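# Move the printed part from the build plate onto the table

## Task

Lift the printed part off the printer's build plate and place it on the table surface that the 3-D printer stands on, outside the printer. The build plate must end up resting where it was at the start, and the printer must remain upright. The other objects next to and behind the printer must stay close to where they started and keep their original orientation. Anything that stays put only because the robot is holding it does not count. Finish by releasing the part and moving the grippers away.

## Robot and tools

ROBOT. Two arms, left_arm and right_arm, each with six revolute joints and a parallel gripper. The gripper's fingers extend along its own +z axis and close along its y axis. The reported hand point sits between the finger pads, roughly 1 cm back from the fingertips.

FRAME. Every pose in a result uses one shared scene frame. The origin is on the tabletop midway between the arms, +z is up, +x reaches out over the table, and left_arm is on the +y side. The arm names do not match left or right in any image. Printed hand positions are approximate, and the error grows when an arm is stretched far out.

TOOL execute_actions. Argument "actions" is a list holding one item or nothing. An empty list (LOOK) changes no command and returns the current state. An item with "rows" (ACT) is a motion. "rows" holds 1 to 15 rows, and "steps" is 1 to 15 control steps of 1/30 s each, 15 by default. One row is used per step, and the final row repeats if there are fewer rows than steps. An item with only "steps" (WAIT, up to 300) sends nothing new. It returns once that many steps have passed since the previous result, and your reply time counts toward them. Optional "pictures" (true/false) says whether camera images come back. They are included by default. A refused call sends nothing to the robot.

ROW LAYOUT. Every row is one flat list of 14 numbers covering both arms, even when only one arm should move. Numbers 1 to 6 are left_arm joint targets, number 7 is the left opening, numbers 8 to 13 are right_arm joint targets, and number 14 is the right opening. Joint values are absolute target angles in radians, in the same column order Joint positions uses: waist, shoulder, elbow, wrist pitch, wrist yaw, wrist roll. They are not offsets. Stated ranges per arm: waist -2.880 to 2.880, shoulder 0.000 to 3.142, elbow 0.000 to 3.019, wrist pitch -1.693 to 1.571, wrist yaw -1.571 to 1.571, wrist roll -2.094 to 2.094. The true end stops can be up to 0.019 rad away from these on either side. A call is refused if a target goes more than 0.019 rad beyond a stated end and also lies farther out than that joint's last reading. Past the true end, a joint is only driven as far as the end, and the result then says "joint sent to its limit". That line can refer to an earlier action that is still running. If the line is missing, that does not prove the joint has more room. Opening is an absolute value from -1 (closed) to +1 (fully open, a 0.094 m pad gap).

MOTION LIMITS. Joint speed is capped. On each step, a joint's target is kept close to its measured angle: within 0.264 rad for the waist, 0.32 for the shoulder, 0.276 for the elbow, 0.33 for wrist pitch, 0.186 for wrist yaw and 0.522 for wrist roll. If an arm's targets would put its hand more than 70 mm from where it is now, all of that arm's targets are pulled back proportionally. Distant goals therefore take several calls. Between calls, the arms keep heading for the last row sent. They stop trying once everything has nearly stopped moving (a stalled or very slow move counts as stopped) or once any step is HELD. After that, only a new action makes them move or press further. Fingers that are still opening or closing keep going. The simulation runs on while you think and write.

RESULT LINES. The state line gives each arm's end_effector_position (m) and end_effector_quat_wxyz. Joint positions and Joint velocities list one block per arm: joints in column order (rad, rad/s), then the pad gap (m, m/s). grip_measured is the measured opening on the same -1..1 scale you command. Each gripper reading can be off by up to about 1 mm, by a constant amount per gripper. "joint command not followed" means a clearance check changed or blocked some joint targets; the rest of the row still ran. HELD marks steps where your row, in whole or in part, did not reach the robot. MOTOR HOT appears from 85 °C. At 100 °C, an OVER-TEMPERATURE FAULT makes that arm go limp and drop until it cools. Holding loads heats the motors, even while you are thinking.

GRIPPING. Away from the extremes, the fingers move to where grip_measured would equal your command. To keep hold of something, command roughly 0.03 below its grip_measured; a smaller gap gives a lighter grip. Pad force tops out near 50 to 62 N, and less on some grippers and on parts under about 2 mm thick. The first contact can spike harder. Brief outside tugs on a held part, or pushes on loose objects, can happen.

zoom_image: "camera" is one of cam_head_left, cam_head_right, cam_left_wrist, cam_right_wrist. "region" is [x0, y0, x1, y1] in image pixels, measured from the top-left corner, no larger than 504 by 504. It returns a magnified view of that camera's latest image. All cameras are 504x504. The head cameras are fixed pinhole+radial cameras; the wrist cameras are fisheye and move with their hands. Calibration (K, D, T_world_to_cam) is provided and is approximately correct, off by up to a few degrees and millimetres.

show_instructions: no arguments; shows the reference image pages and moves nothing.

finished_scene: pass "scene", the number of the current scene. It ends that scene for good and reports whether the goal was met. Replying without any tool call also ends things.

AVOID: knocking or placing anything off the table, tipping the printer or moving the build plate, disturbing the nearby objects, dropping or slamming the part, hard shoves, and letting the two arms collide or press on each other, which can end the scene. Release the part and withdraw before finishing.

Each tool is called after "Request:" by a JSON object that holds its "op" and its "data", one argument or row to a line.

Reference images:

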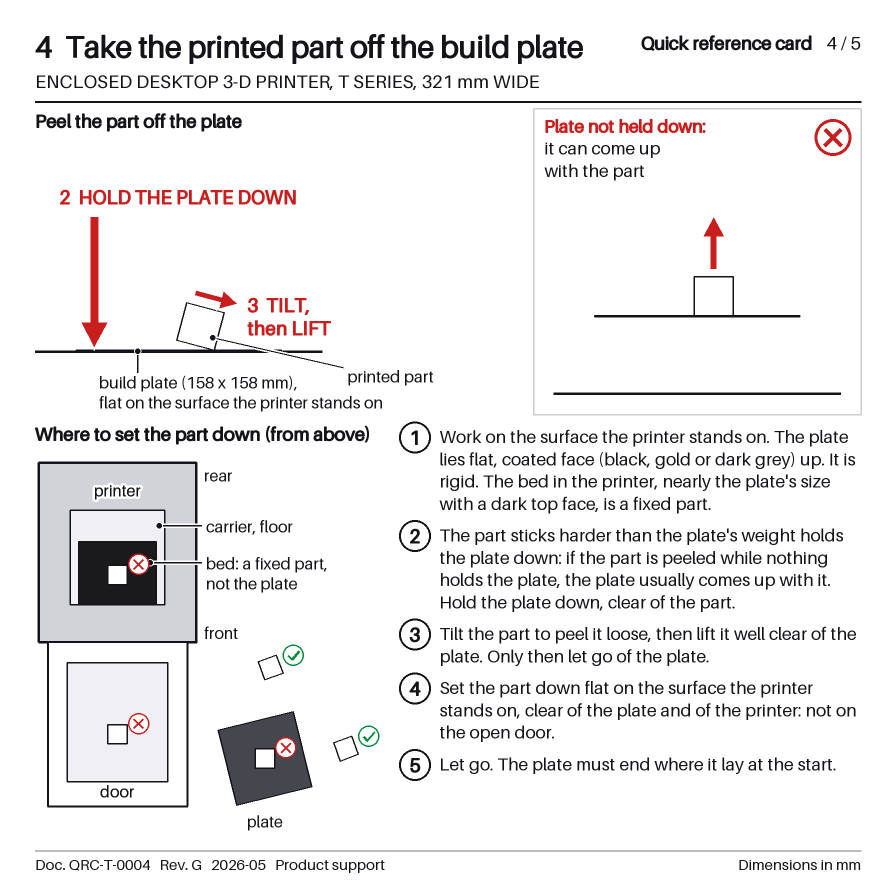

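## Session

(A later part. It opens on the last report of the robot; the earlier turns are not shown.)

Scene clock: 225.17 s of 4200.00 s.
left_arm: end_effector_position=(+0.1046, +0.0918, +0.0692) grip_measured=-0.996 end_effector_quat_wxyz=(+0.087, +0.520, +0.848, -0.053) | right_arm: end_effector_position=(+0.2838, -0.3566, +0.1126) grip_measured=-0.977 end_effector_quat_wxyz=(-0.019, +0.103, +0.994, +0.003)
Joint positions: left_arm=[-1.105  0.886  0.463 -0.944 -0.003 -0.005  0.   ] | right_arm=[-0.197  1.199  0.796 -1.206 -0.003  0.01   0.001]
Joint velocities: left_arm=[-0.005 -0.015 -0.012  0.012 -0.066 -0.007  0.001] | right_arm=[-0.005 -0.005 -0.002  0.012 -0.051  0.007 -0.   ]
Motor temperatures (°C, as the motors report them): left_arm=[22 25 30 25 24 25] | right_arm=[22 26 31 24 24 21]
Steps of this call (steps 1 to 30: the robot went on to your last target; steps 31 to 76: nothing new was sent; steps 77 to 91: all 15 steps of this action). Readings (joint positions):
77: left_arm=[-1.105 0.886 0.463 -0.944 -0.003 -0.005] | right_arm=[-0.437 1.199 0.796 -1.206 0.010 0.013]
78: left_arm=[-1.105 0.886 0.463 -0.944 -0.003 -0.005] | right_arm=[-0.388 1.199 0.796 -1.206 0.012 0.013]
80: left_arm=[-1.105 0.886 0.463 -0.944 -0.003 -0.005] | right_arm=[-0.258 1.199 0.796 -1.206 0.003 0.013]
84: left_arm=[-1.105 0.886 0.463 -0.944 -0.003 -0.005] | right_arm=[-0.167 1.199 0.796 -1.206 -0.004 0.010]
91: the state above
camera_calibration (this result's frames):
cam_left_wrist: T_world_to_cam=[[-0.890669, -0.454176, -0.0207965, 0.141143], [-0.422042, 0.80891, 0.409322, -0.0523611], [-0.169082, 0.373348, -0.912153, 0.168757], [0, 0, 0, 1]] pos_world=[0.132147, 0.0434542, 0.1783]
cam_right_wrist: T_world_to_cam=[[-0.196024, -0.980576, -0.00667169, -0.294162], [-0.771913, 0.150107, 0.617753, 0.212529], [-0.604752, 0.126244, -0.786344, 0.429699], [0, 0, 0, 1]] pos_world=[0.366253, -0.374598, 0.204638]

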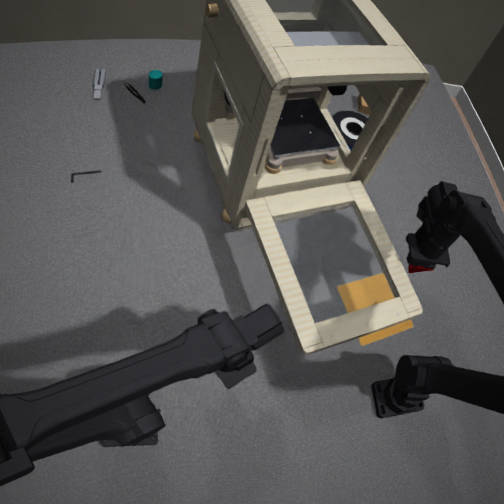

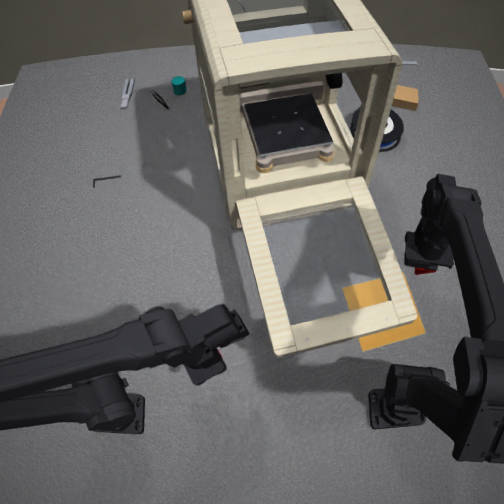

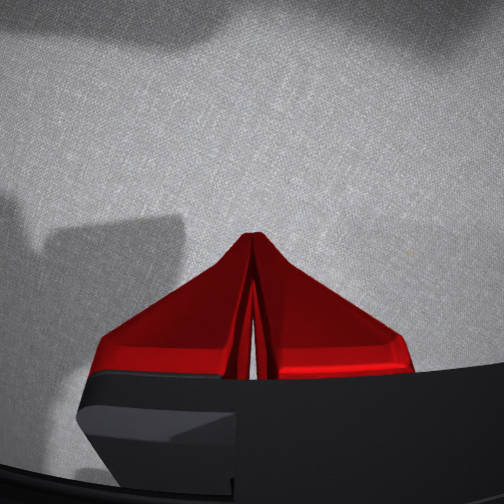

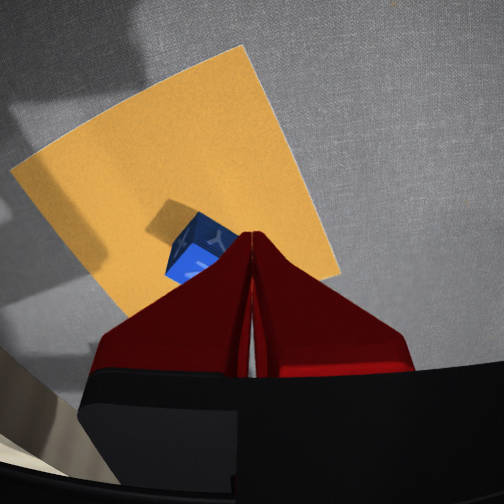

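Request:
{"op": "execute_actions", "data": {
  "actions": [
    {"rows": [[-1.105,0.887,0.474,-0.95,0,0,-1, 0.0,1.192,0.823,-1.20,0,0.0,-1]], "steps": 15}
  ]
}}

Scene clock: 227.77 s of 4200.00 s.
left_arm: end_effector_position=(+0.1046, +0.0918, +0.0692) grip_measured=-0.996 end_effector_quat_wxyz=(+0.087, +0.520, +0.848, -0.053) | right_arm: end_effector_position=(+0.2902, -0.3092, +0.1146) grip_measured=-0.978 end_effector_quat_wxyz=(-0.016, -0.001, +1.000, -0.013)
Joint positions: left_arm=[-1.105  0.886  0.463 -0.944 -0.003 -0.005  0.   ] | right_arm=[-0.014  1.194  0.798 -1.206  0.027 -0.015  0.001]
Joint velocities: left_arm=[-0.015 -0.015 -0.012  0.007  0.022 -0.037  0.   ] | right_arm=[ 0.005 -0.024 -0.007 -0.002  0.051 -0.066  0.001]
Motor temperatures (°C, as the motors report them): left_arm=[22 25 30 25 24 25] | right_arm=[22 26 31 24 24 21]
Steps of this call (steps 1 to 15: the robot went on to your last target; steps 16 to 63: nothing new was sent; steps 64 to 78: all 15 steps of this action). Readings (joint positions):
64: left_arm=[-1.105 0.886 0.463 -0.944 -0.003 -0.005] | right_arm=[-0.182 1.199 0.796 -1.206 0.004 0.010]
65: left_arm=[-1.105 0.886 0.463 -0.944 -0.003 -0.005] | right_arm=[-0.143 1.199 0.796 -1.206 0.007 0.010]
67: left_arm=[-1.105 0.886 0.463 -0.944 -0.003 -0.005] | right_arm=[-0.043 1.199 0.796 -1.206 0.028 -0.001]
71: left_arm=[-1.105 0.886 0.463 -0.944 -0.003 -0.005] | right_arm=[-0.013 1.194 0.798 -1.206 0.029 -0.015]
78: the state above
camera_calibration (this result's frames):
cam_left_wrist: T_world_to_cam=[[-0.890669, -0.454176, -0.0207965, 0.141143], [-0.422042, 0.80891, 0.409322, -0.0523611], [-0.169082, 0.373348, -0.912153, 0.168757], [0, 0, 0, 1]] pos_world=[0.132147, 0.0434542, 0.1783]
cam_right_wrist: T_world_to_cam=[[0.0119505, -0.999672, 0.0226613, -0.316005], [-0.790512, 0.0044329, 0.61243, 0.170075], [-0.61233, -0.0252329, -0.7902, 0.385008], [0, 0, 0, 1]] pos_world=[0.373974, -0.306941, 0.207236]

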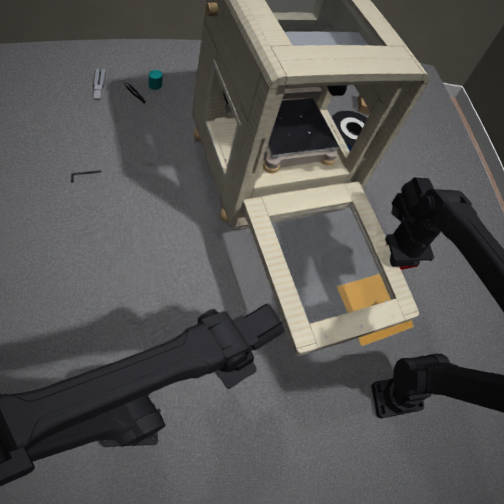

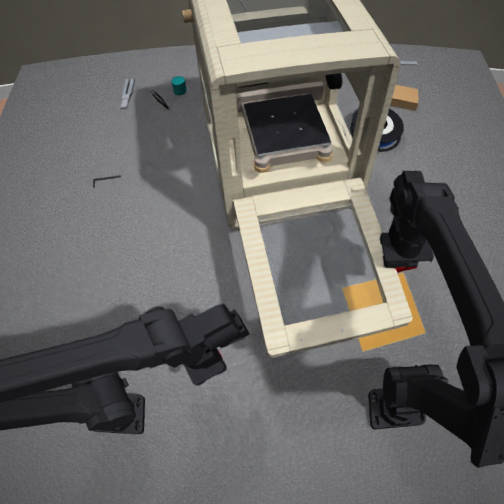

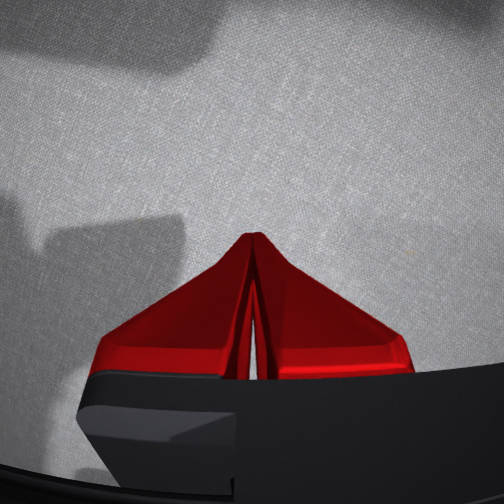

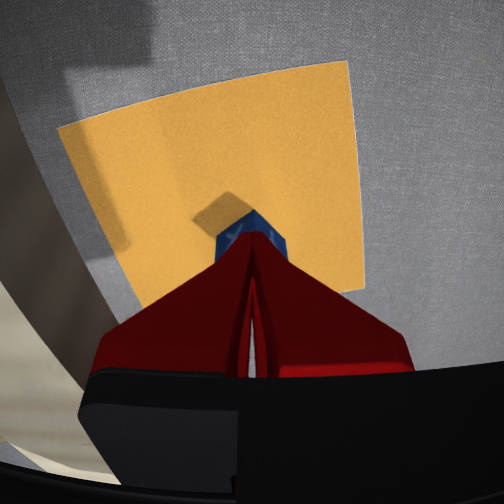

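Request:
{"op": "execute_actions", "data": {
  "actions": [
    {"rows": [[-1.105,0.887,0.474,-0.95,0,0,-1, 0.2,1.192,0.823,-1.20,0,0.0,-1]], "steps": 15}
  ]
}}

Scene clock: 230.63 s of 4200.00 s.
left_arm: end_effector_position=(+0.1046, +0.0918, +0.0692) grip_measured=-0.996 end_effector_quat_wxyz=(+0.087, +0.520, +0.848, -0.053) | right_arm: end_effector_position=(+0.2869, -0.2570, +0.1179) grip_measured=-0.979 end_effector_quat_wxyz=(-0.009, -0.083, +0.996, -0.017)
Joint positions: left_arm=[-1.105  0.886  0.463 -0.944 -0.003 -0.005  0.   ] | right_arm=[ 0.169  1.182  0.798 -1.208  0.032  0.004  0.001]
Joint velocities: left_arm=[-0.005  0.005 -0.017 -0.012  0.037  0.037 -0.   ] | right_arm=[-0.005  0.005 -0.012  0.007 -0.007 -0.022 -0.   ]
Motor temperatures (°C, as the motors report them): left_arm=[22 25 30 25 24 25] | right_arm=[22 26 31 24 25 21]
Steps of this call (steps 1 to 15: the robot went on to your last target; steps 16 to 71: nothing new was sent; steps 72 to 86: all 15 steps of this action). Readings (joint positions):
72: left_arm=[-1.105 0.886 0.463 -0.944 -0.003 -0.005] | right_arm=[0.000 1.194 0.798 -1.206 0.037 -0.016]
73: left_arm=[-1.105 0.886 0.463 -0.944 -0.003 -0.005] | right_arm=[0.030 1.193 0.798 -1.206 0.067 -0.029]
75: left_arm=[-1.105 0.886 0.463 -0.944 -0.003 -0.005] | right_arm=[0.097 1.186 0.798 -1.208 0.067 -0.038]
79: left_arm=[-1.105 0.886 0.463 -0.944 -0.003 -0.005] | right_arm=[0.167 1.182 0.798 -1.208 0.033 -0.010]
86: the state above
camera_calibration (this result's frames):
cam_left_wrist: T_world_to_cam=[[-0.890669, -0.454176, -0.0207965, 0.141143], [-0.422042, 0.80891, 0.409322, -0.0523611], [-0.169082, 0.373348, -0.912153, 0.168757], [0, 0, 0, 1]] pos_world=[0.132147, 0.0434542, 0.1783]
cam_right_wrist: T_world_to_cam=[[0.175659, -0.984034, 0.0286536, -0.307555], [-0.787135, -0.122911, 0.60441, 0.132504], [-0.591238, -0.128724, -0.796158, 0.354927], [0, 0, 0, 1]] pos_world=[0.368169, -0.240671, 0.211304]

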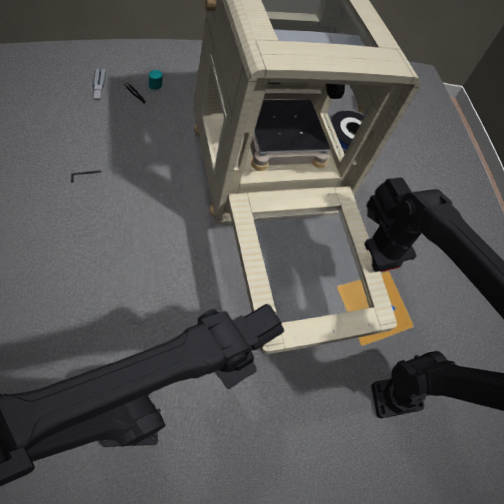

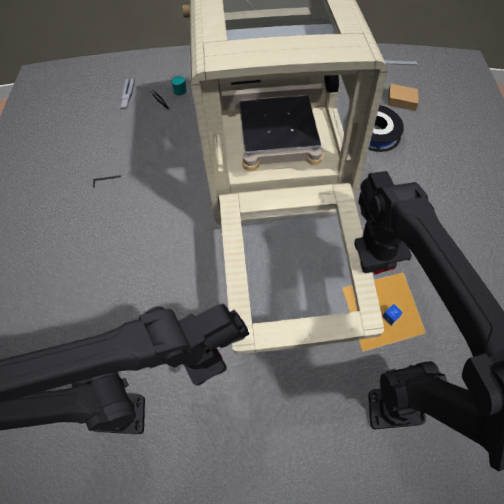

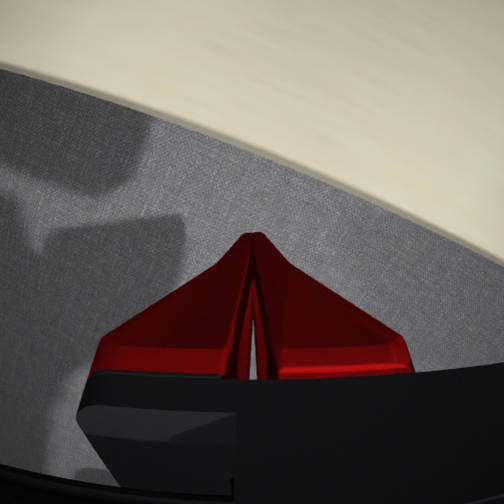

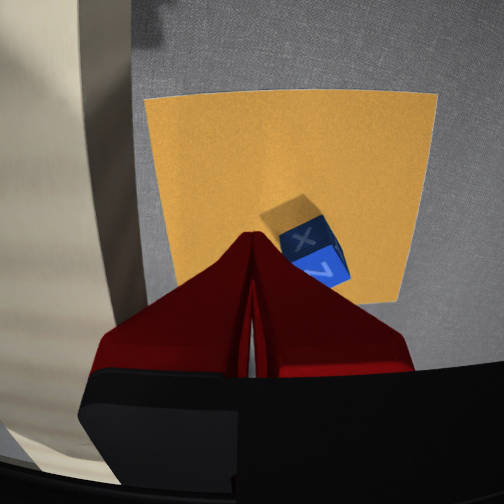

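Request:
{"op": "execute_actions", "data": {
  "actions": [
    {"rows": [[-1.105,0.5,0.474,-0.95,0,0,-1, 0.2,1.192,0.823,-1.20,0,0.0,-1]], "steps": 15}
  ]
}}

Scene clock: 248.33 s of 4200.00 s.
left_arm: end_effector_position=(+0.1073, +0.0866, +0.1515) grip_measured=-0.996 end_effector_quat_wxyz=(+0.246, +0.500, +0.816, -0.151) | right_arm: end_effector_position=(+0.2869, -0.2569, +0.1179) grip_measured=-0.979 end_effector_quat_wxyz=(-0.009, -0.082, +0.996, -0.017)
Joint positions: left_arm=[-1.105  0.497  0.459 -0.948 -0.003 -0.005  0.   ] | right_arm=[ 0.169  1.182  0.798 -1.208  0.032  0.005  0.001]
Joint velocities: left_arm=[ 0.005  0.024 -0.007 -0.007 -0.022 -0.007 -0.   ] | right_arm=[-0.024  0.005  0.002  0.012 -0.037  0.022  0.001]
Motor temperatures (°C, as the motors report them): left_arm=[22 25 30 25 24 25] | right_arm=[22 26 31 24 25 21]
Steps of this call (steps 1 to 15: the robot went on to your last target; steps 16 to 90: nothing new was sent; then 14.20 s passed at rest; steps 91 to 105: all 15 steps of this action). Readings (joint positions):
91: left_arm=[-1.105 0.864 0.463 -0.944 -0.003 -0.005] | right_arm=[0.169 1.182 0.798 -1.208 0.032 0.005]
92: left_arm=[-1.105 0.804 0.457 -0.946 -0.003 -0.005] | right_arm=[0.169 1.182 0.798 -1.208 0.032 0.005]
94: left_arm=[-1.105 0.627 0.457 -0.948 -0.003 -0.005] | right_arm=[0.169 1.182 0.798 -1.208 0.032 0.005]
98: left_arm=[-1.105 0.445 0.459 -0.948 -0.003 -0.005] | right_arm=[0.169 1.182 0.798 -1.208 0.032 0.005]
105: the state above
camera_calibration (this result's frames):
cam_left_wrist: T_world_to_cam=[[-0.887373, -0.46073, -0.0172017, 0.142491], [-0.46104, 0.886466, 0.040263, -0.0272935], [-0.00330171, 0.043659, -0.999041, 0.270166], [0, 0, 0, 1]] pos_world=[0.114751, 0.0780495, 0.273457]
cam_right_wrist: T_world_to_cam=[[0.173775, -0.984378, 0.0283135, -0.306997], [-0.787371, -0.121614, 0.604365, 0.132911], [-0.591481, -0.127317, -0.796204, 0.355363], [0, 0, 0, 1]] pos_world=[0.368189, -0.240794, 0.211307]

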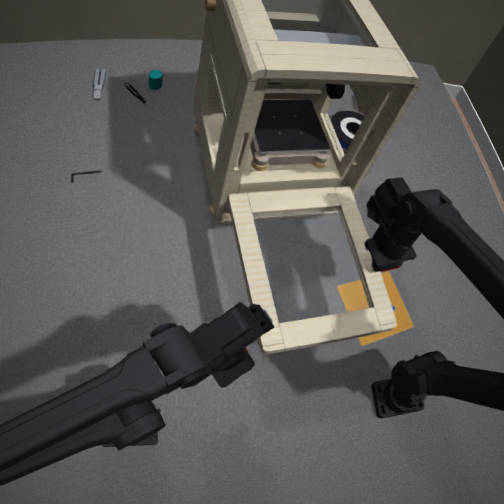

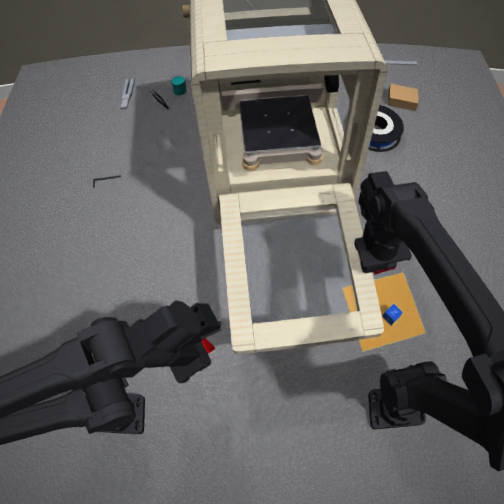

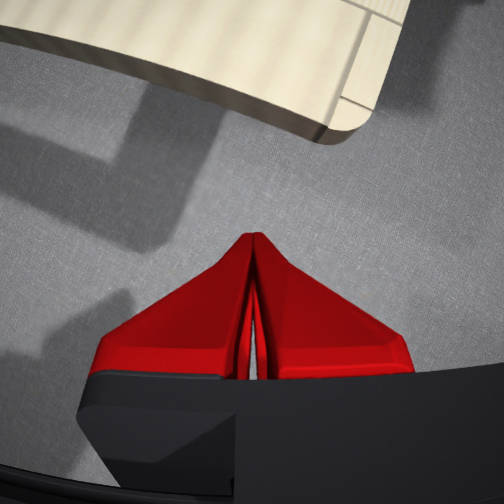

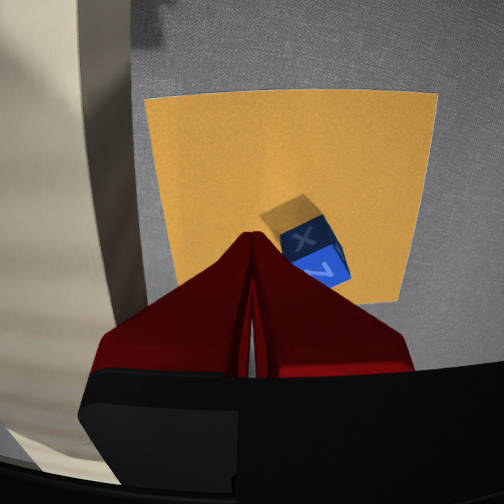

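Request:
{"op": "execute_actions", "data": {
  "actions": [
    {"rows": [[-1.105,0.3,0.474,-0.85,0,0,-1, 0.2,1.192,0.823,-1.20,0,0.0,-1]], "steps": 12}
  ],
  "pictures": false
}}

Request:
{"op": "execute_actions", "data": {
  "actions": [
    {"rows": [[0.0,0.3,0.474,-0.85,0,0,-1, 0.35,1.192,0.823,-1.20,0,0.0,-1]], "steps": 15}
  ]
}}

Scene clock: 254.77 s of 4200.00 s.
left_arm: end_effector_position=(+0.1092, +0.0828, +0.2091) grip_measured=-0.996 end_effector_quat_wxyz=(+0.361, +0.473, +0.772, -0.222) | right_arm: end_effector_position=(+0.2869, -0.2569, +0.1179) grip_measured=-0.979 end_effector_quat_wxyz=(-0.009, -0.082, +0.996, -0.017)
Joint positions: left_arm=[-1.105  0.286  0.455 -0.863 -0.003 -0.005  0.   ] | right_arm=[ 0.169  1.182  0.798 -1.208  0.032  0.005  0.001]
Joint velocities: left_arm=[-0.015  0.044  0.002 -0.017  0.022 -0.022  0.   ] | right_arm=[-0.015  0.005 -0.007  0.002 -0.022  0.022 -0.001]
Motor temperatures (°C, as the motors report them): left_arm=[22 25 31 25 24 25] | right_arm=[22 26 31 24 25 21]
Steps of this call (steps 1 to 15: the robot went on to your last target; steps 16 to 90: nothing new was sent; then 3.03 s passed at rest; steps 91 to 102: all 12 steps of this action). Readings (joint positions):
91: left_arm=[-1.105 0.483 0.459 -0.933 -0.003 -0.005] | right_arm=[0.169 1.182 0.798 -1.208 0.032 0.005]
92: left_arm=[-1.105 0.449 0.455 -0.910 -0.003 -0.005] | right_arm=[0.169 1.182 0.798 -1.208 0.032 0.005]
94: left_arm=[-1.105 0.355 0.455 -0.879 -0.003 -0.005] | right_arm=[0.169 1.182 0.798 -1.208 0.032 0.005]
98: left_arm=[-1.105 0.277 0.455 -0.863 -0.003 -0.005] | right_arm=[0.169 1.182 0.798 -1.208 0.032 0.005]
102: the state above

Scene clock: 255.27 s of 4200.00 s.
left_arm: end_effector_position=(+0.2432, +0.3066, +0.2087) grip_measured=-0.996 end_effector_quat_wxyz=(+0.423, -0.014, +0.906, +0.007) | right_arm: end_effector_position=(+0.2760, -0.2170, +0.1189) grip_measured=-0.979 end_effector_quat_wxyz=(-0.010, -0.144, +0.989, -0.020)
Joint positions: left_arm=[ 0.026  0.288  0.455 -0.863 -0.004 -0.003  0.   ] | right_arm=[ 0.315  1.179  0.798 -1.216  0.035  0.026  0.001]
Joint velocities: left_arm=[ 0.073  0.015  0.007 -0.017 -0.051 -0.007 -0.001] | right_arm=[-0.015  0.005  0.002  0.027  0.007  0.051 -0.   ]
Motor temperatures (°C, as the motors report them): left_arm=[22 25 31 25 24 25] | right_arm=[22 26 31 24 26 21]
Steps of this call (steps 1 to 15: all 15 steps of this action). Readings (joint positions):
1: left_arm=[-1.084 0.288 0.455 -0.863 0.006 -0.004] | right_arm=[0.180 1.182 0.798 -1.208 0.041 0.009]
2: left_arm=[-1.019 0.288 0.455 -0.863 0.007 -0.003] | right_arm=[0.199 1.181 0.798 -1.211 0.068 0.018]
4: left_arm=[-0.842 0.288 0.455 -0.863 0.005 -0.003] | right_arm=[0.240 1.179 0.798 -1.215 0.067 0.026]
8: left_arm=[-0.460 0.288 0.455 -0.863 0.001 -0.003] | right_arm=[0.306 1.179 0.798 -1.216 0.037 0.026]
15: the state above
camera_calibration (this result's frames):
cam_left_wrist: T_world_to_cam=[[0.0434525, -0.998939, -0.0152485, 0.303689], [-0.968709, -0.0383944, -0.245214, 0.304663], [0.244368, 0.0254265, -0.969349, 0.257297], [0, 0, 0, 1]] pos_world=[0.219059, 0.308522, 0.328749]
cam_right_wrist: T_world_to_cam=[[0.295436, -0.954818, 0.0322399, -0.293441], [-0.764474, -0.216032, 0.60738, 0.101416], [-0.572973, -0.204088, -0.793757, 0.332722], [0, 0, 0, 1]] pos_world=[0.354863, -0.190369, 0.211963]

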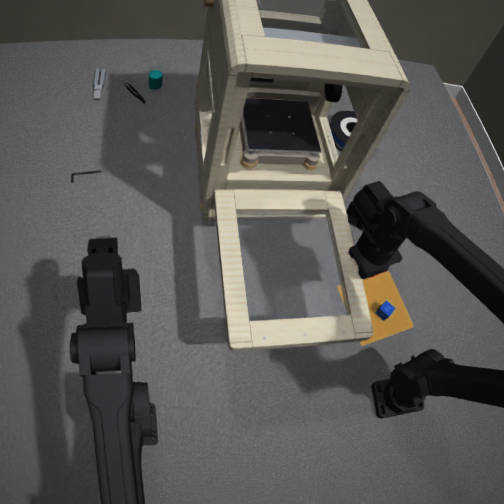

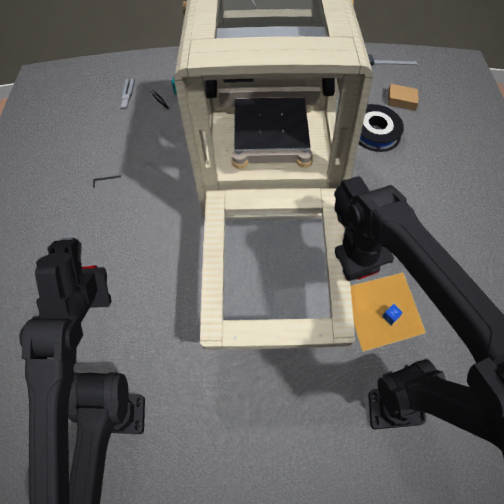

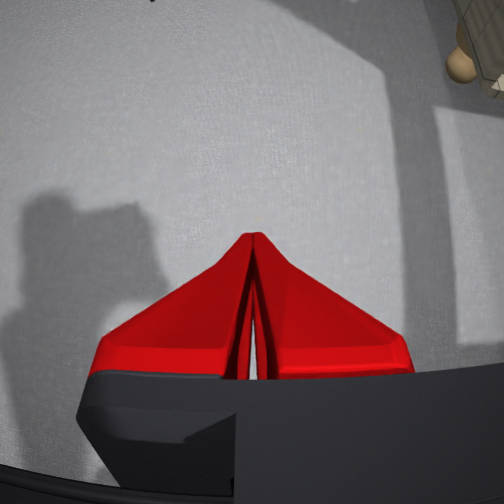

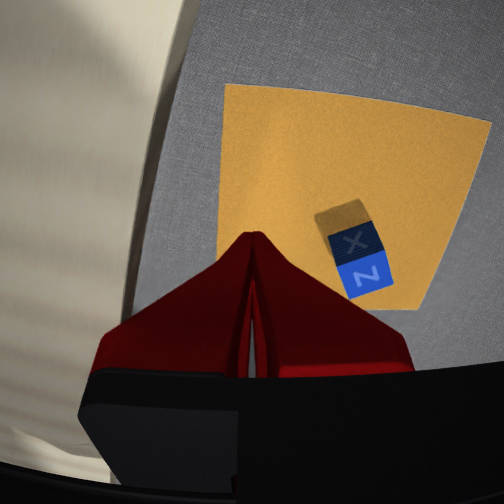

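Request:
{"op": "execute_actions", "data": {
  "actions": [
    {"rows": [[0.0,0.3,0.474,-0.85,0,0,-1, 0.47,1.192,0.823,-1.20,0,0.0,-1]], "steps": 15}
  ]
}}

Scene clock: 259.00 s of 4200.00 s.
left_arm: end_effector_position=(+0.2433, +0.3024, +0.2087) grip_measured=-0.996 end_effector_quat_wxyz=(+0.423, -0.007, +0.906, +0.002) | right_arm: end_effector_position=(+0.2642, -0.1851, +0.1189) grip_measured=-0.979 end_effector_quat_wxyz=(-0.009, -0.199, +0.980, -0.020)
Joint positions: left_arm=[ 0.01   0.288  0.455 -0.863 -0.002 -0.003  0.   ] | right_arm=[ 0.433  1.179  0.798 -1.216  0.036  0.033  0.001]
Joint velocities: left_arm=[-0.005  0.005  0.012 -0.002 -0.051 -0.007 -0.   ] | right_arm=[-0.015 -0.015 -0.012  0.017  0.066 -0.066  0.   ]
Motor temperatures (°C, as the motors report them): left_arm=[22 25 31 25 24 25] | right_arm=[22 26 31 24 26 21]
Steps of this call (steps 1 to 30: the robot went on to your last target; steps 31 to 90: nothing new was sent; then 0.23 s passed at rest; steps 91 to 105: all 15 steps of this action). Readings (joint positions):
91: left_arm=[0.010 0.288 0.455 -0.863 -0.002 -0.003] | right_arm=[0.323 1.179 0.798 -1.216 0.043 0.027]
92: left_arm=[0.010 0.288 0.455 -0.863 -0.002 -0.003] | right_arm=[0.338 1.179 0.798 -1.216 0.062 0.031]
94: left_arm=[0.010 0.288 0.455 -0.863 -0.002 -0.003] | right_arm=[0.374 1.179 0.798 -1.216 0.058 0.033]
98: left_arm=[0.010 0.288 0.455 -0.863 -0.002 -0.003] | right_arm=[0.428 1.179 0.798 -1.216 0.036 0.033]
105: the state above
camera_calibration (this result's frames):
cam_left_wrist: T_world_to_cam=[[0.025981, -0.999564, -0.0140243, 0.303649], [-0.969229, -0.0217523, -0.245198, 0.299669], [0.244786, 0.0199633, -0.969371, 0.25894], [0, 0, 0, 1]] pos_world=[0.219173, 0.304865, 0.328745]
cam_right_wrist: T_world_to_cam=[[0.399055, -0.916339, 0.0328221, -0.279843], [-0.73603, -0.298775, 0.607448, 0.0764567], [-0.546822, -0.266563, -0.793681, 0.314001], [0, 0, 0, 1]] pos_world=[0.33965, -0.149886, 0.211958]

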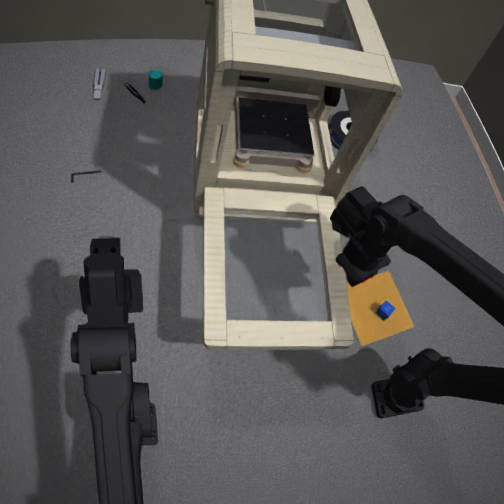

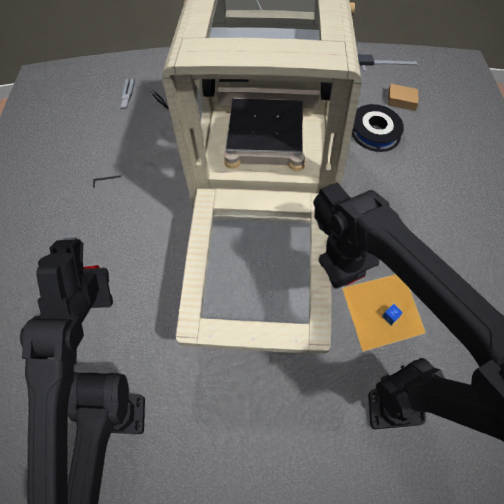

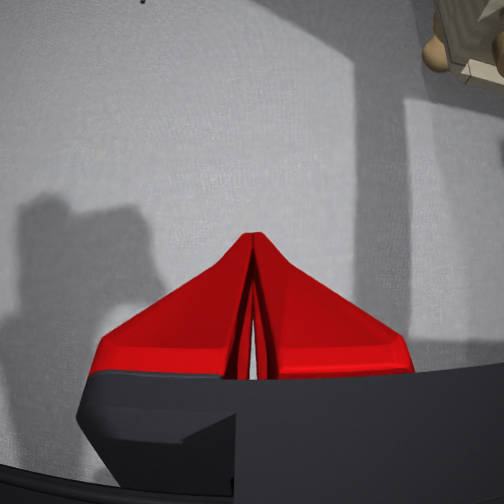

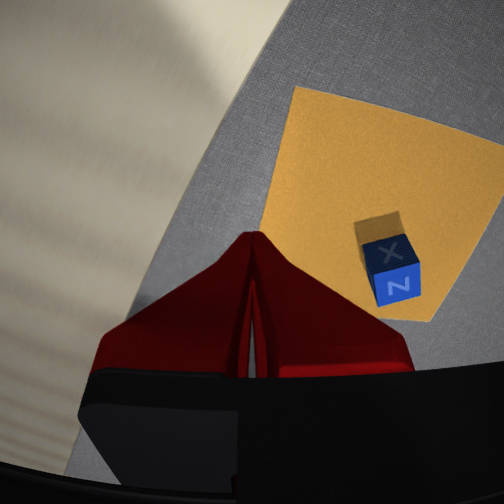

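Request:
{"op": "execute_actions", "data": {
  "actions": [
    {"rows": [[0.0,0.3,0.474,-0.85,0,0,-1, -0.0762,0.963,0.671,-1.279,0,-0.782,0.2]], "steps": 15}
  ],
  "pictures": false
}}

Scene clock: 277.17 s of 4200.00 s.
left_arm: end_effector_position=(+0.2433, +0.3024, +0.2087) grip_measured=-0.996 end_effector_quat_wxyz=(+0.423, -0.007, +0.906, +0.002) | right_arm: end_effector_position=(+0.2321, -0.3198, +0.1308) grip_measured=+0.198 end_effector_quat_wxyz=(+0.016, -0.316, +0.948, -0.009)
Joint positions: left_arm=[ 0.01   0.288  0.455 -0.863 -0.002 -0.003  0.   ] | right_arm=[-0.081  0.947  0.679 -1.267  0.003 -0.725  0.056]
Joint velocities: left_arm=[-0.005 -0.015 -0.012  0.012 -0.007 -0.037 -0.001] | right_arm=[ 0.054 -0.005  0.002 -0.017  0.007 -0.3   -0.001]
Motor temperatures (°C, as the motors report them): left_arm=[22 25 32 25 24 25] | right_arm=[22 26 31 24 26 21]
Steps of this call (steps 1 to 15: the robot went on to your last target; steps 16 to 90: nothing new was sent; then 14.67 s passed at rest; steps 91 to 105: all 15 steps of this action). Readings (joint positions):
91: left_arm=[0.010 0.288 0.455 -0.863 -0.002 -0.003] | right_arm=[0.413 1.168 0.790 -1.218 0.032 -0.019]
92: left_arm=[0.010 0.288 0.455 -0.863 -0.002 -0.003] | right_arm=[0.363 1.141 0.771 -1.221 0.014 -0.098]
94: left_arm=[0.010 0.288 0.455 -0.863 -0.002 -0.003] | right_arm=[0.214 1.063 0.719 -1.239 0.004 -0.268]
98: left_arm=[0.010 0.288 0.455 -0.863 -0.002 -0.003] | right_arm=[-0.088 0.951 0.680 -1.266 0.005 -0.559]
105: the state above

Request:
{"op": "execute_actions", "data": {
  "actions": [
    {"rows": [[-1.1407,0.3,0.474,-0.6,0,0,-1, -0.0762,0.963,0.671,-1.279,0,-0.782,0.2]], "steps": 15}
  ],
  "pictures": false
}}

Scene clock: 286.90 s of 4200.00 s.
left_arm: end_effector_position=(+0.1087, +0.0455, +0.2563) grip_measured=-0.996 end_effector_quat_wxyz=(+0.440, +0.466, +0.710, -0.293) | right_arm: end_effector_position=(+0.2321, -0.3196, +0.1308) grip_measured=+0.198 end_effector_quat_wxyz=(+0.016, -0.337, +0.941, -0.009)
Joint positions: left_arm=[-1.162  0.293  0.451 -0.615  0.005 -0.004  0.   ] | right_arm=[-0.08   0.947  0.679 -1.267  0.003 -0.769  0.056]
Joint velocities: left_arm=[-0.405 -0.005  0.017 -0.002 -0.007  0.022  0.   ] | right_arm=[-0.015 -0.024  0.002 -0.002 -0.037  0.007 -0.001]
Motor temperatures (°C, as the motors report them): left_arm=[22 25 33 25 24 25] | right_arm=[22 26 31 24 25 21]
Steps of this call (steps 1 to 30: the robot went on to your last target; steps 31 to 90: nothing new was sent; then 6.23 s passed at rest; steps 91 to 105: all 15 steps of this action). Readings (joint positions):
91: left_arm=[-0.010 0.288 0.453 -0.823 -0.009 -0.004] | right_arm=[-0.080 0.947 0.679 -1.267 0.003 -0.769]
92: left_arm=[-0.073 0.290 0.449 -0.752 -0.009 -0.004] | right_arm=[-0.080 0.947 0.679 -1.267 0.003 -0.769]
94: left_arm=[-0.248 0.293 0.451 -0.655 -0.006 -0.004] | right_arm=[-0.080 0.947 0.679 -1.267 0.003 -0.769]
98: left_arm=[-0.629 0.293 0.451 -0.617 -0.001 -0.004] | right_arm=[-0.080 0.947 0.679 -1.267 0.003 -0.769]
105: the state above

Request:
{"op": "execute_actions", "data": {
  "actions": [
    {"rows": [[-1.1407,1.13,1.27,-1.14,0,0.65,-1, -0.0762,0.963,0.671,-1.279,0,-0.782,0.2]], "steps": 15}
  ],
  "pictures": false
}}

Request:
{"op": "execute_actions", "data": {
  "actions": [
    {"rows": [[-1.1407,1.962,2.07,-1.679,0,1.286,-1, -0.0762,0.963,0.671,-1.279,0,-0.782,0.2]], "steps": 15}
  ],
  "pictures": false
}}

Scene clock: 290.20 s of 4200.00 s.
left_arm: end_effector_position=(+0.1738, -0.0909, +0.2931) grip_measured=-0.997 end_effector_quat_wxyz=(+0.222, +0.746, +0.624, -0.064) | right_arm: end_effector_position=(+0.2321, -0.3196, +0.1308) grip_measured=+0.198 end_effector_quat_wxyz=(+0.016, -0.337, +0.941, -0.009)
Joint positions: left_arm=[-1.151  1.167  1.186 -1.124  0.002  0.598  0.   ] | right_arm=[-0.08   0.947  0.679 -1.267  0.003 -0.769  0.056]
Joint velocities: left_arm=[-0.015 -0.015  0.374 -0.071  0.007  0.212 -0.   ] | right_arm=[-0.015 -0.015 -0.017  0.012  0.022 -0.007 -0.001]
Motor temperatures (°C, as the motors report them): left_arm=[22 25 33 25 24 25] | right_arm=[22 26 31 24 25 21]
Steps of this call (steps 1 to 30: the robot went on to your last target; steps 31 to 84: nothing new was sent; steps 85 to 99: all 15 steps of this action). Readings (joint positions):
85: left_arm=[-1.151 0.316 0.475 -0.680 0.002 0.072] | right_arm=[-0.080 0.947 0.679 -1.267 0.003 -0.769]
86: left_arm=[-1.151 0.380 0.532 -0.803 0.002 0.171] | right_arm=[-0.080 0.947 0.679 -1.267 0.003 -0.769]
88: left_arm=[-1.151 0.572 0.677 -1.008 0.002 0.340] | right_arm=[-0.080 0.947 0.679 -1.267 0.003 -0.769]
92: left_arm=[-1.151 0.930 0.935 -1.102 0.002 0.485] | right_arm=[-0.080 0.947 0.679 -1.267 0.003 -0.769]
99: the state above

Scene clock: 290.70 s of 4200.00 s.
left_arm: end_effector_position=(+0.2074, -0.1613, +0.2604) grip_measured=-0.997 end_effector_quat_wxyz=(-0.006, +0.895, +0.446, -0.001) | right_arm: end_effector_position=(+0.2277, -0.3190, +0.1259) grip_measured=+0.198 end_effector_quat_wxyz=(+0.008, -0.338, +0.941, -0.005)
Joint positions: left_arm=[-1.147  1.669  1.684 -1.597  0.002  1.069  0.   ] | right_arm=[-0.08   0.95   0.668 -1.269  0.002 -0.769  0.056]
Joint velocities: left_arm=[-0.005 -0.317  0.002 -0.012 -0.022 -0.037 -0.   ] | right_arm=[ 0.005 -0.005 -0.017 -0.002 -0.066 -0.022  0.002]
Motor temperatures (°C, as the motors report them): left_arm=[22 25 33 25 24 25] | right_arm=[22 26 31 24 25 21]
A step of this action was HELD (marked below), so the robot has no last target. An arm can still carry out its HELD step.
Steps of this call (steps 1 to 15: all 15 steps of this action). Readings (joint positions):
1: left_arm=[-1.150 1.189 1.226 -1.191 0.001 0.676] | right_arm=[-0.080 0.947 0.679 -1.267 0.003 -0.769]
2: left_arm=[-1.150 1.239 1.307 -1.314 0.001 0.776] | right_arm=[-0.080 0.947 0.679 -1.267 0.003 -0.769]
4: left_arm=[-1.150 1.393 1.494 -1.514 0.001 0.947] | right_arm=[-0.080 0.947 0.679 -1.267 0.003 -0.769]
8: left_arm=[-1.150 1.659 1.725 -1.602 0.001 1.071] | right_arm=[-0.080 0.947 0.679 -1.267 0.003 -0.769] HELD
9: left_arm=[-1.150 1.685 1.717 -1.591 0.001 1.069] | right_arm=[-0.080 0.947 0.679 -1.267 0.003 -0.769] HELD
10: left_arm=[-1.150 1.697 1.698 -1.591 0.001 1.069] | right_arm=[-0.080 0.947 0.679 -1.267 0.003 -0.769] HELD
11: left_arm=[-1.148 1.699 1.687 -1.589 0.002 1.069] | right_arm=[-0.080 0.947 0.673 -1.267 0.002 -0.769] HELD
12: left_arm=[-1.147 1.695 1.684 -1.594 0.002 1.069] | right_arm=[-0.080 0.949 0.668 -1.269 0.002 -0.769] HELD
13: left_arm=[-1.147 1.690 1.684 -1.596 0.002 1.069] | right_arm=[-0.080 0.950 0.668 -1.269 0.002 -0.769] HELD
14: left_arm=[-1.147 1.680 1.684 -1.596 0.002 1.069] | right_arm=[-0.080 0.950 0.668 -1.269 0.002 -0.769] HELD
15: the state above HELD
joint command not followed: on one or more control steps a check withheld the commanded joint targets of the left arm, and it was not sent them on those steps. On the call's last step the targets were still withheld.
cause: the commanded joint targets would bring a part of the robot too close to another arm (this arm's wrist (the part past joint 4) and the other arm's forearm (the part past joint 3)); next, command targets that bring no part of the robot closer to that arm.

Request:
{"op": "execute_actions", "data": {
  "actions": []
}}

Scene clock: 320.40 s of 4200.00 s.
left_arm: end_effector_position=(+0.2039, -0.1537, +0.2868) grip_measured=-0.997 end_effector_quat_wxyz=(+0.021, +0.895, +0.446, -0.002) | right_arm: end_effector_position=(+0.2277, -0.3190, +0.1259) grip_measured=+0.198 end_effector_quat_wxyz=(+0.008, -0.338, +0.941, -0.005)
Joint positions: left_arm=[-1.147  1.614  1.684 -1.599  0.002  1.069  0.   ] | right_arm=[-0.08   0.95   0.668 -1.269  0.002 -0.769  0.056]
Joint velocities: left_arm=[-0.005 -0.015 -0.012 -0.007 -0.051 -0.037  0.001] | right_arm=[-0.005 -0.015 -0.017  0.022  0.007 -0.037 -0.001]
Motor temperatures (°C, as the motors report them): left_arm=[22 26 32 25 23 25] | right_arm=[22 26 31 24 25 21]
Steps of this call (steps 1 to 90: nothing new was sent; then 26.70 s passed at rest). Readings (joint positions):
1: left_arm=[-1.147 1.658 1.684 -1.597 0.002 1.069] | right_arm=[-0.080 0.950 0.668 -1.269 0.002 -0.769]
2: left_arm=[-1.147 1.647 1.684 -1.597 0.002 1.069] | right_arm=[-0.080 0.950 0.668 -1.269 0.002 -0.769]
4: left_arm=[-1.147 1.628 1.684 -1.598 0.002 1.069] | right_arm=[-0.080 0.950 0.668 -1.269 0.002 -0.769]
8: left_arm=[-1.147 1.614 1.684 -1.599 0.002 1.069] | right_arm=[-0.080 0.950 0.668 -1.269 0.002 -0.769]
90: the state above
camera_calibration (this result's frames):
cam_left_wrist: T_world_to_cam=[[-0.795738, 0.603184, -0.0545041, 0.275377], [0.472188, 0.674235, 0.567842, -0.149419], [0.379262, 0.426117, -0.821331, 0.345868], [0, 0, 0, 1]] pos_world=[0.158507, -0.21274, 0.383928]
cam_right_wrist: T_world_to_cam=[[0.643672, -0.765212, 0.0117357, -0.393029], [-0.629244, -0.520448, 0.577223, -0.0859508], [-0.43559, -0.378927, -0.816502, 0.205651], [0, 0, 0, 1]] pos_world=[0.288478, -0.267557, 0.22214]

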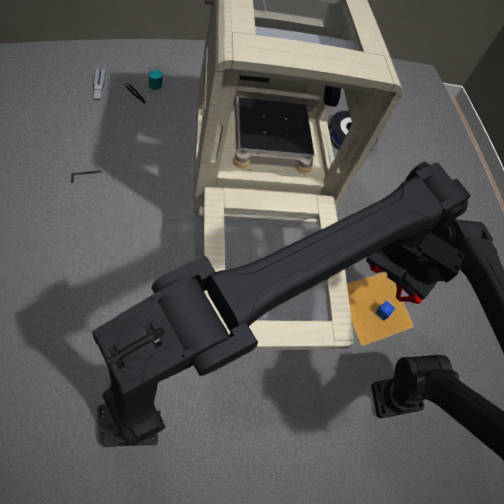

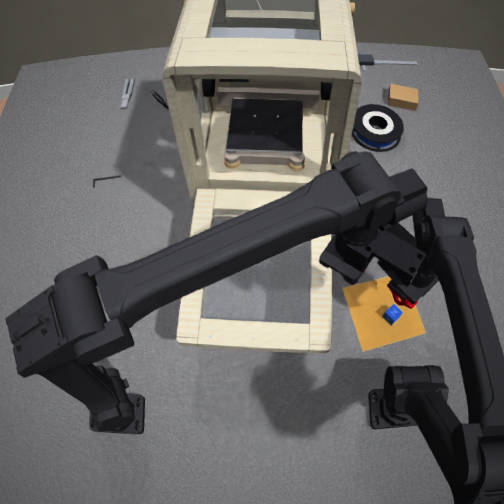

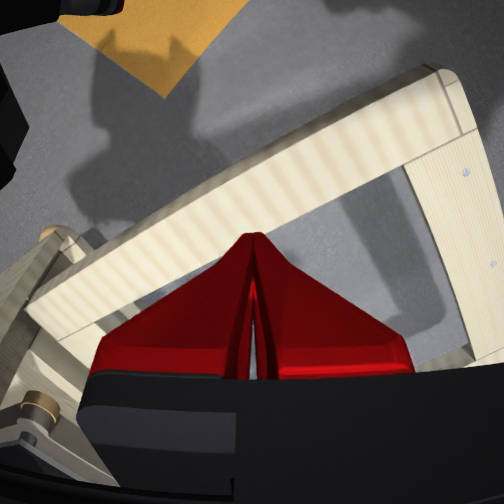

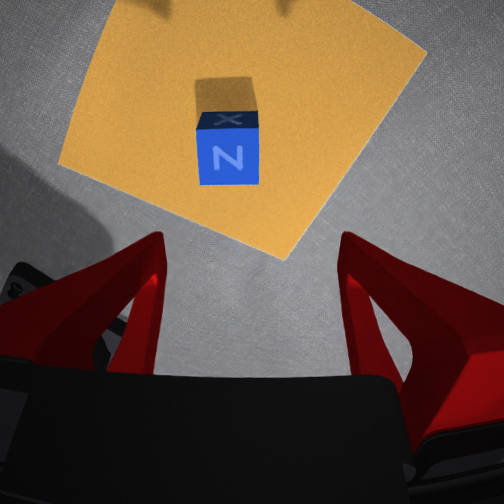

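Request:
{"op": "execute_actions", "data": {
  "actions": [
    {"rows": [[-1.1407,1.7435,1.274,-0.63,0,0,-1, -0.0762,0.963,0.671,-1.279,0,-0.782,0.2]], "steps": 15}
  ]
}}

Scene clock: 366.87 s of 4200.00 s.
left_arm: end_effector_position=(+0.2039, -0.1537, +0.2868) grip_measured=-0.997 end_effector_quat_wxyz=(+0.021, +0.895, +0.446, -0.002) | right_arm: end_effector_position=(+0.2277, -0.3190, +0.1259) grip_measured=+0.198 end_effector_quat_wxyz=(+0.008, -0.338, +0.941, -0.005)
Joint positions: left_arm=[-1.147  1.614  1.684 -1.599  0.002  1.069  0.   ] | right_arm=[-0.08   0.95   0.668 -1.269  0.002 -0.769  0.056]
Joint velocities: left_arm=[-0.015 -0.015  0.002 -0.007 -0.022 -0.066  0.   ] | right_arm=[-0.015 -0.005 -0.007 -0.012 -0.022 -0.037  0.   ]
Motor temperatures (°C, as the motors report them): left_arm=[22 26 32 25 23 25] | right_arm=[22 26 31 24 24 21]
A step of this action was HELD (marked below), so the robot has no last target. An arm can still carry out its HELD step.
Steps of this call (steps 1 to 90: nothing new was sent; then 42.97 s passed at rest; steps 91 to 105: all 15 steps of this action). Readings (joint positions):
91: left_arm=[-1.147 1.614 1.684 -1.599 0.002 1.069] | right_arm=[-0.080 0.950 0.668 -1.269 0.002 -0.769] HELD
92: left_arm=[-1.147 1.614 1.684 -1.599 0.002 1.069] | right_arm=[-0.080 0.950 0.668 -1.269 0.002 -0.769] HELD
93: left_arm=[-1.147 1.614 1.684 -1.599 0.002 1.069] | right_arm=[-0.080 0.950 0.668 -1.269 0.002 -0.769] HELD
94: left_arm=[-1.147 1.614 1.684 -1.599 0.002 1.069] | right_arm=[-0.080 0.950 0.668 -1.269 0.002 -0.769] HELD
95: left_arm=[-1.147 1.614 1.684 -1.599 0.002 1.069] | right_arm=[-0.080 0.950 0.668 -1.269 0.002 -0.769] HELD
96: left_arm=[-1.147 1.614 1.684 -1.599 0.002 1.069] | right_arm=[-0.080 0.950 0.668 -1.269 0.002 -0.769] HELD
97: left_arm=[-1.147 1.614 1.684 -1.599 0.002 1.069] | right_arm=[-0.080 0.950 0.668 -1.269 0.002 -0.769] HELD
98: left_arm=[-1.147 1.614 1.684 -1.599 0.002 1.069] | right_arm=[-0.080 0.950 0.668 -1.269 0.002 -0.769] HELD
99: left_arm=[-1.147 1.614 1.684 -1.599 0.002 1.069] | right_arm=[-0.080 0.950 0.668 -1.269 0.002 -0.769] HELD
100: left_arm=[-1.147 1.614 1.684 -1.599 0.002 1.069] | right_arm=[-0.080 0.950 0.668 -1.269 0.002 -0.769] HELD
101: left_arm=[-1.147 1.614 1.684 -1.599 0.002 1.069] | right_arm=[-0.080 0.950 0.668 -1.269 0.002 -0.769] HELD
102: left_arm=[-1.147 1.614 1.684 -1.599 0.002 1.069] | right_arm=[-0.080 0.950 0.668 -1.269 0.002 -0.769] HELD
103: left_arm=[-1.147 1.614 1.684 -1.599 0.002 1.069] | right_arm=[-0.080 0.950 0.668 -1.269 0.002 -0.769] HELD
104: left_arm=[-1.147 1.614 1.684 -1.599 0.002 1.069] | right_arm=[-0.080 0.950 0.668 -1.269 0.002 -0.769] HELD
105: the state above HELD
joint command not followed: on one or more control steps a check withheld the commanded joint targets of the left arm, and it was not sent them on those steps. On the call's last step the targets were still withheld.
cause: the commanded joint targets would bring a part of the robot too close to another arm (this arm's wrist (the part past joint 4) and the other arm's wrist (the part past joint 4)); next, command targets that bring no part of the robot closer to that arm.
camera_calibration (this result's frames):
cam_left_wrist: T_world_to_cam=[[-0.795738, 0.603184, -0.0545041, 0.275377], [0.472188, 0.674235, 0.567842, -0.149419], [0.379262, 0.426117, -0.821331, 0.345868], [0, 0, 0, 1]] pos_world=[0.158507, -0.21274, 0.383928]
cam_right_wrist: T_world_to_cam=[[0.643672, -0.765212, 0.0117357, -0.393029], [-0.629244, -0.520448, 0.577223, -0.0859508], [-0.43559, -0.378927, -0.816502, 0.205651], [0, 0, 0, 1]] pos_world=[0.288478, -0.267557, 0.22214]

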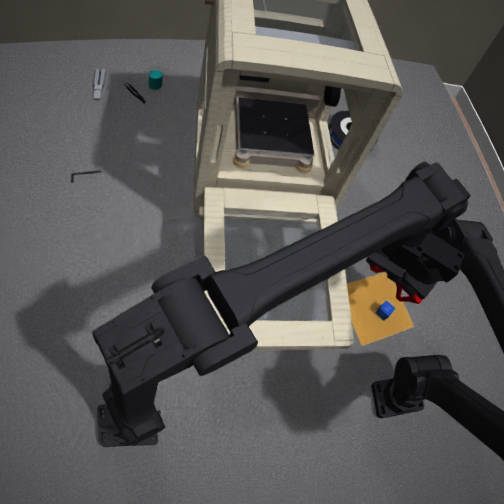

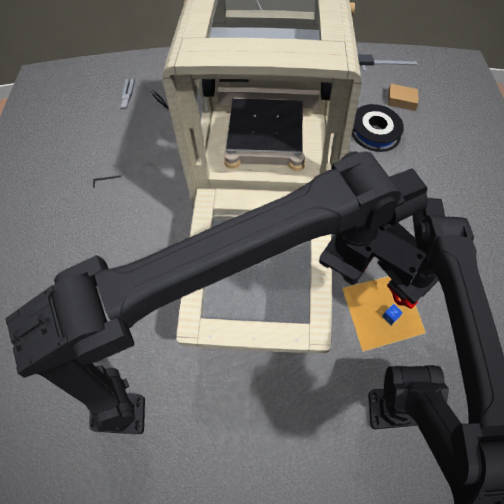

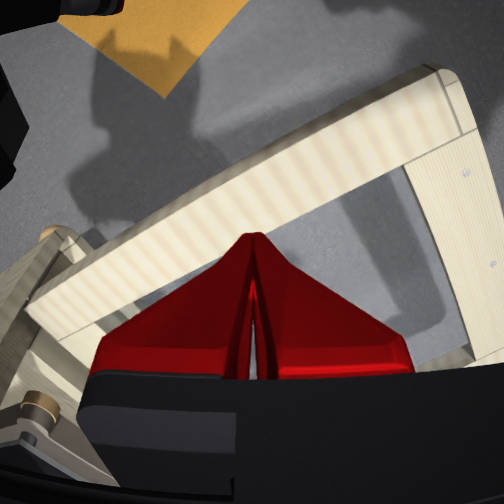

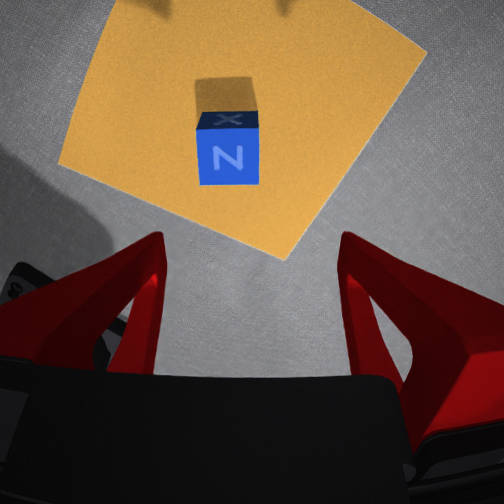

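Request:
{"op": "execute_actions", "data": {
  "actions": [
    {"rows": [[-1.147,1.614,1.684,-1.599,0,1.069,-1, -0.772,0.7728,0.459,-1.198,0.6,0,0.2]], "steps": 15}
  ],
  "pictures": false
}}

Scene clock: 378.63 s of 4200.00 s.
left_arm: end_effector_position=(+0.2039, -0.1537, +0.2868) grip_measured=-0.997 end_effector_quat_wxyz=(+0.021, +0.895, +0.446, -0.002) | right_arm: end_effector_position=(+0.0521, -0.4897, +0.1107) grip_measured=+0.198 end_effector_quat_wxyz=(-0.099, +0.347, +0.890, -0.280)
Joint positions: left_arm=[-1.147  1.614  1.684 -1.599  0.002  1.069  0.   ] | right_arm=[-0.783  0.767  0.458 -1.213  0.601 -0.054  0.056]
Joint velocities: left_arm=[ 0.005 -0.015 -0.002 -0.012  0.022 -0.022 -0.001] | right_arm=[ 0.132 -0.024 -0.002  0.007 -0.022  0.256  0.   ]
Motor temperatures (°C, as the motors report them): left_arm=[22 26 32 25 23 25] | right_arm=[22 26 31 24 24 21]
Steps of this call (steps 1 to 90: nothing new was sent; then 8.27 s passed at rest; steps 91 to 105: all 15 steps of this action). Readings (joint positions):
91: left_arm=[-1.147 1.614 1.684 -1.599 0.002 1.069] | right_arm=[-0.092 0.942 0.655 -1.259 0.049 -0.720]
92: left_arm=[-1.147 1.614 1.684 -1.599 0.002 1.069] | right_arm=[-0.136 0.919 0.625 -1.237 0.118 -0.652]
94: left_arm=[-1.147 1.614 1.684 -1.599 0.002 1.069] | right_arm=[-0.272 0.856 0.546 -1.219 0.273 -0.498]
98: left_arm=[-1.147 1.614 1.684 -1.599 0.002 1.069] | right_arm=[-0.643 0.771 0.459 -1.216 0.577 -0.215]
105: the state above


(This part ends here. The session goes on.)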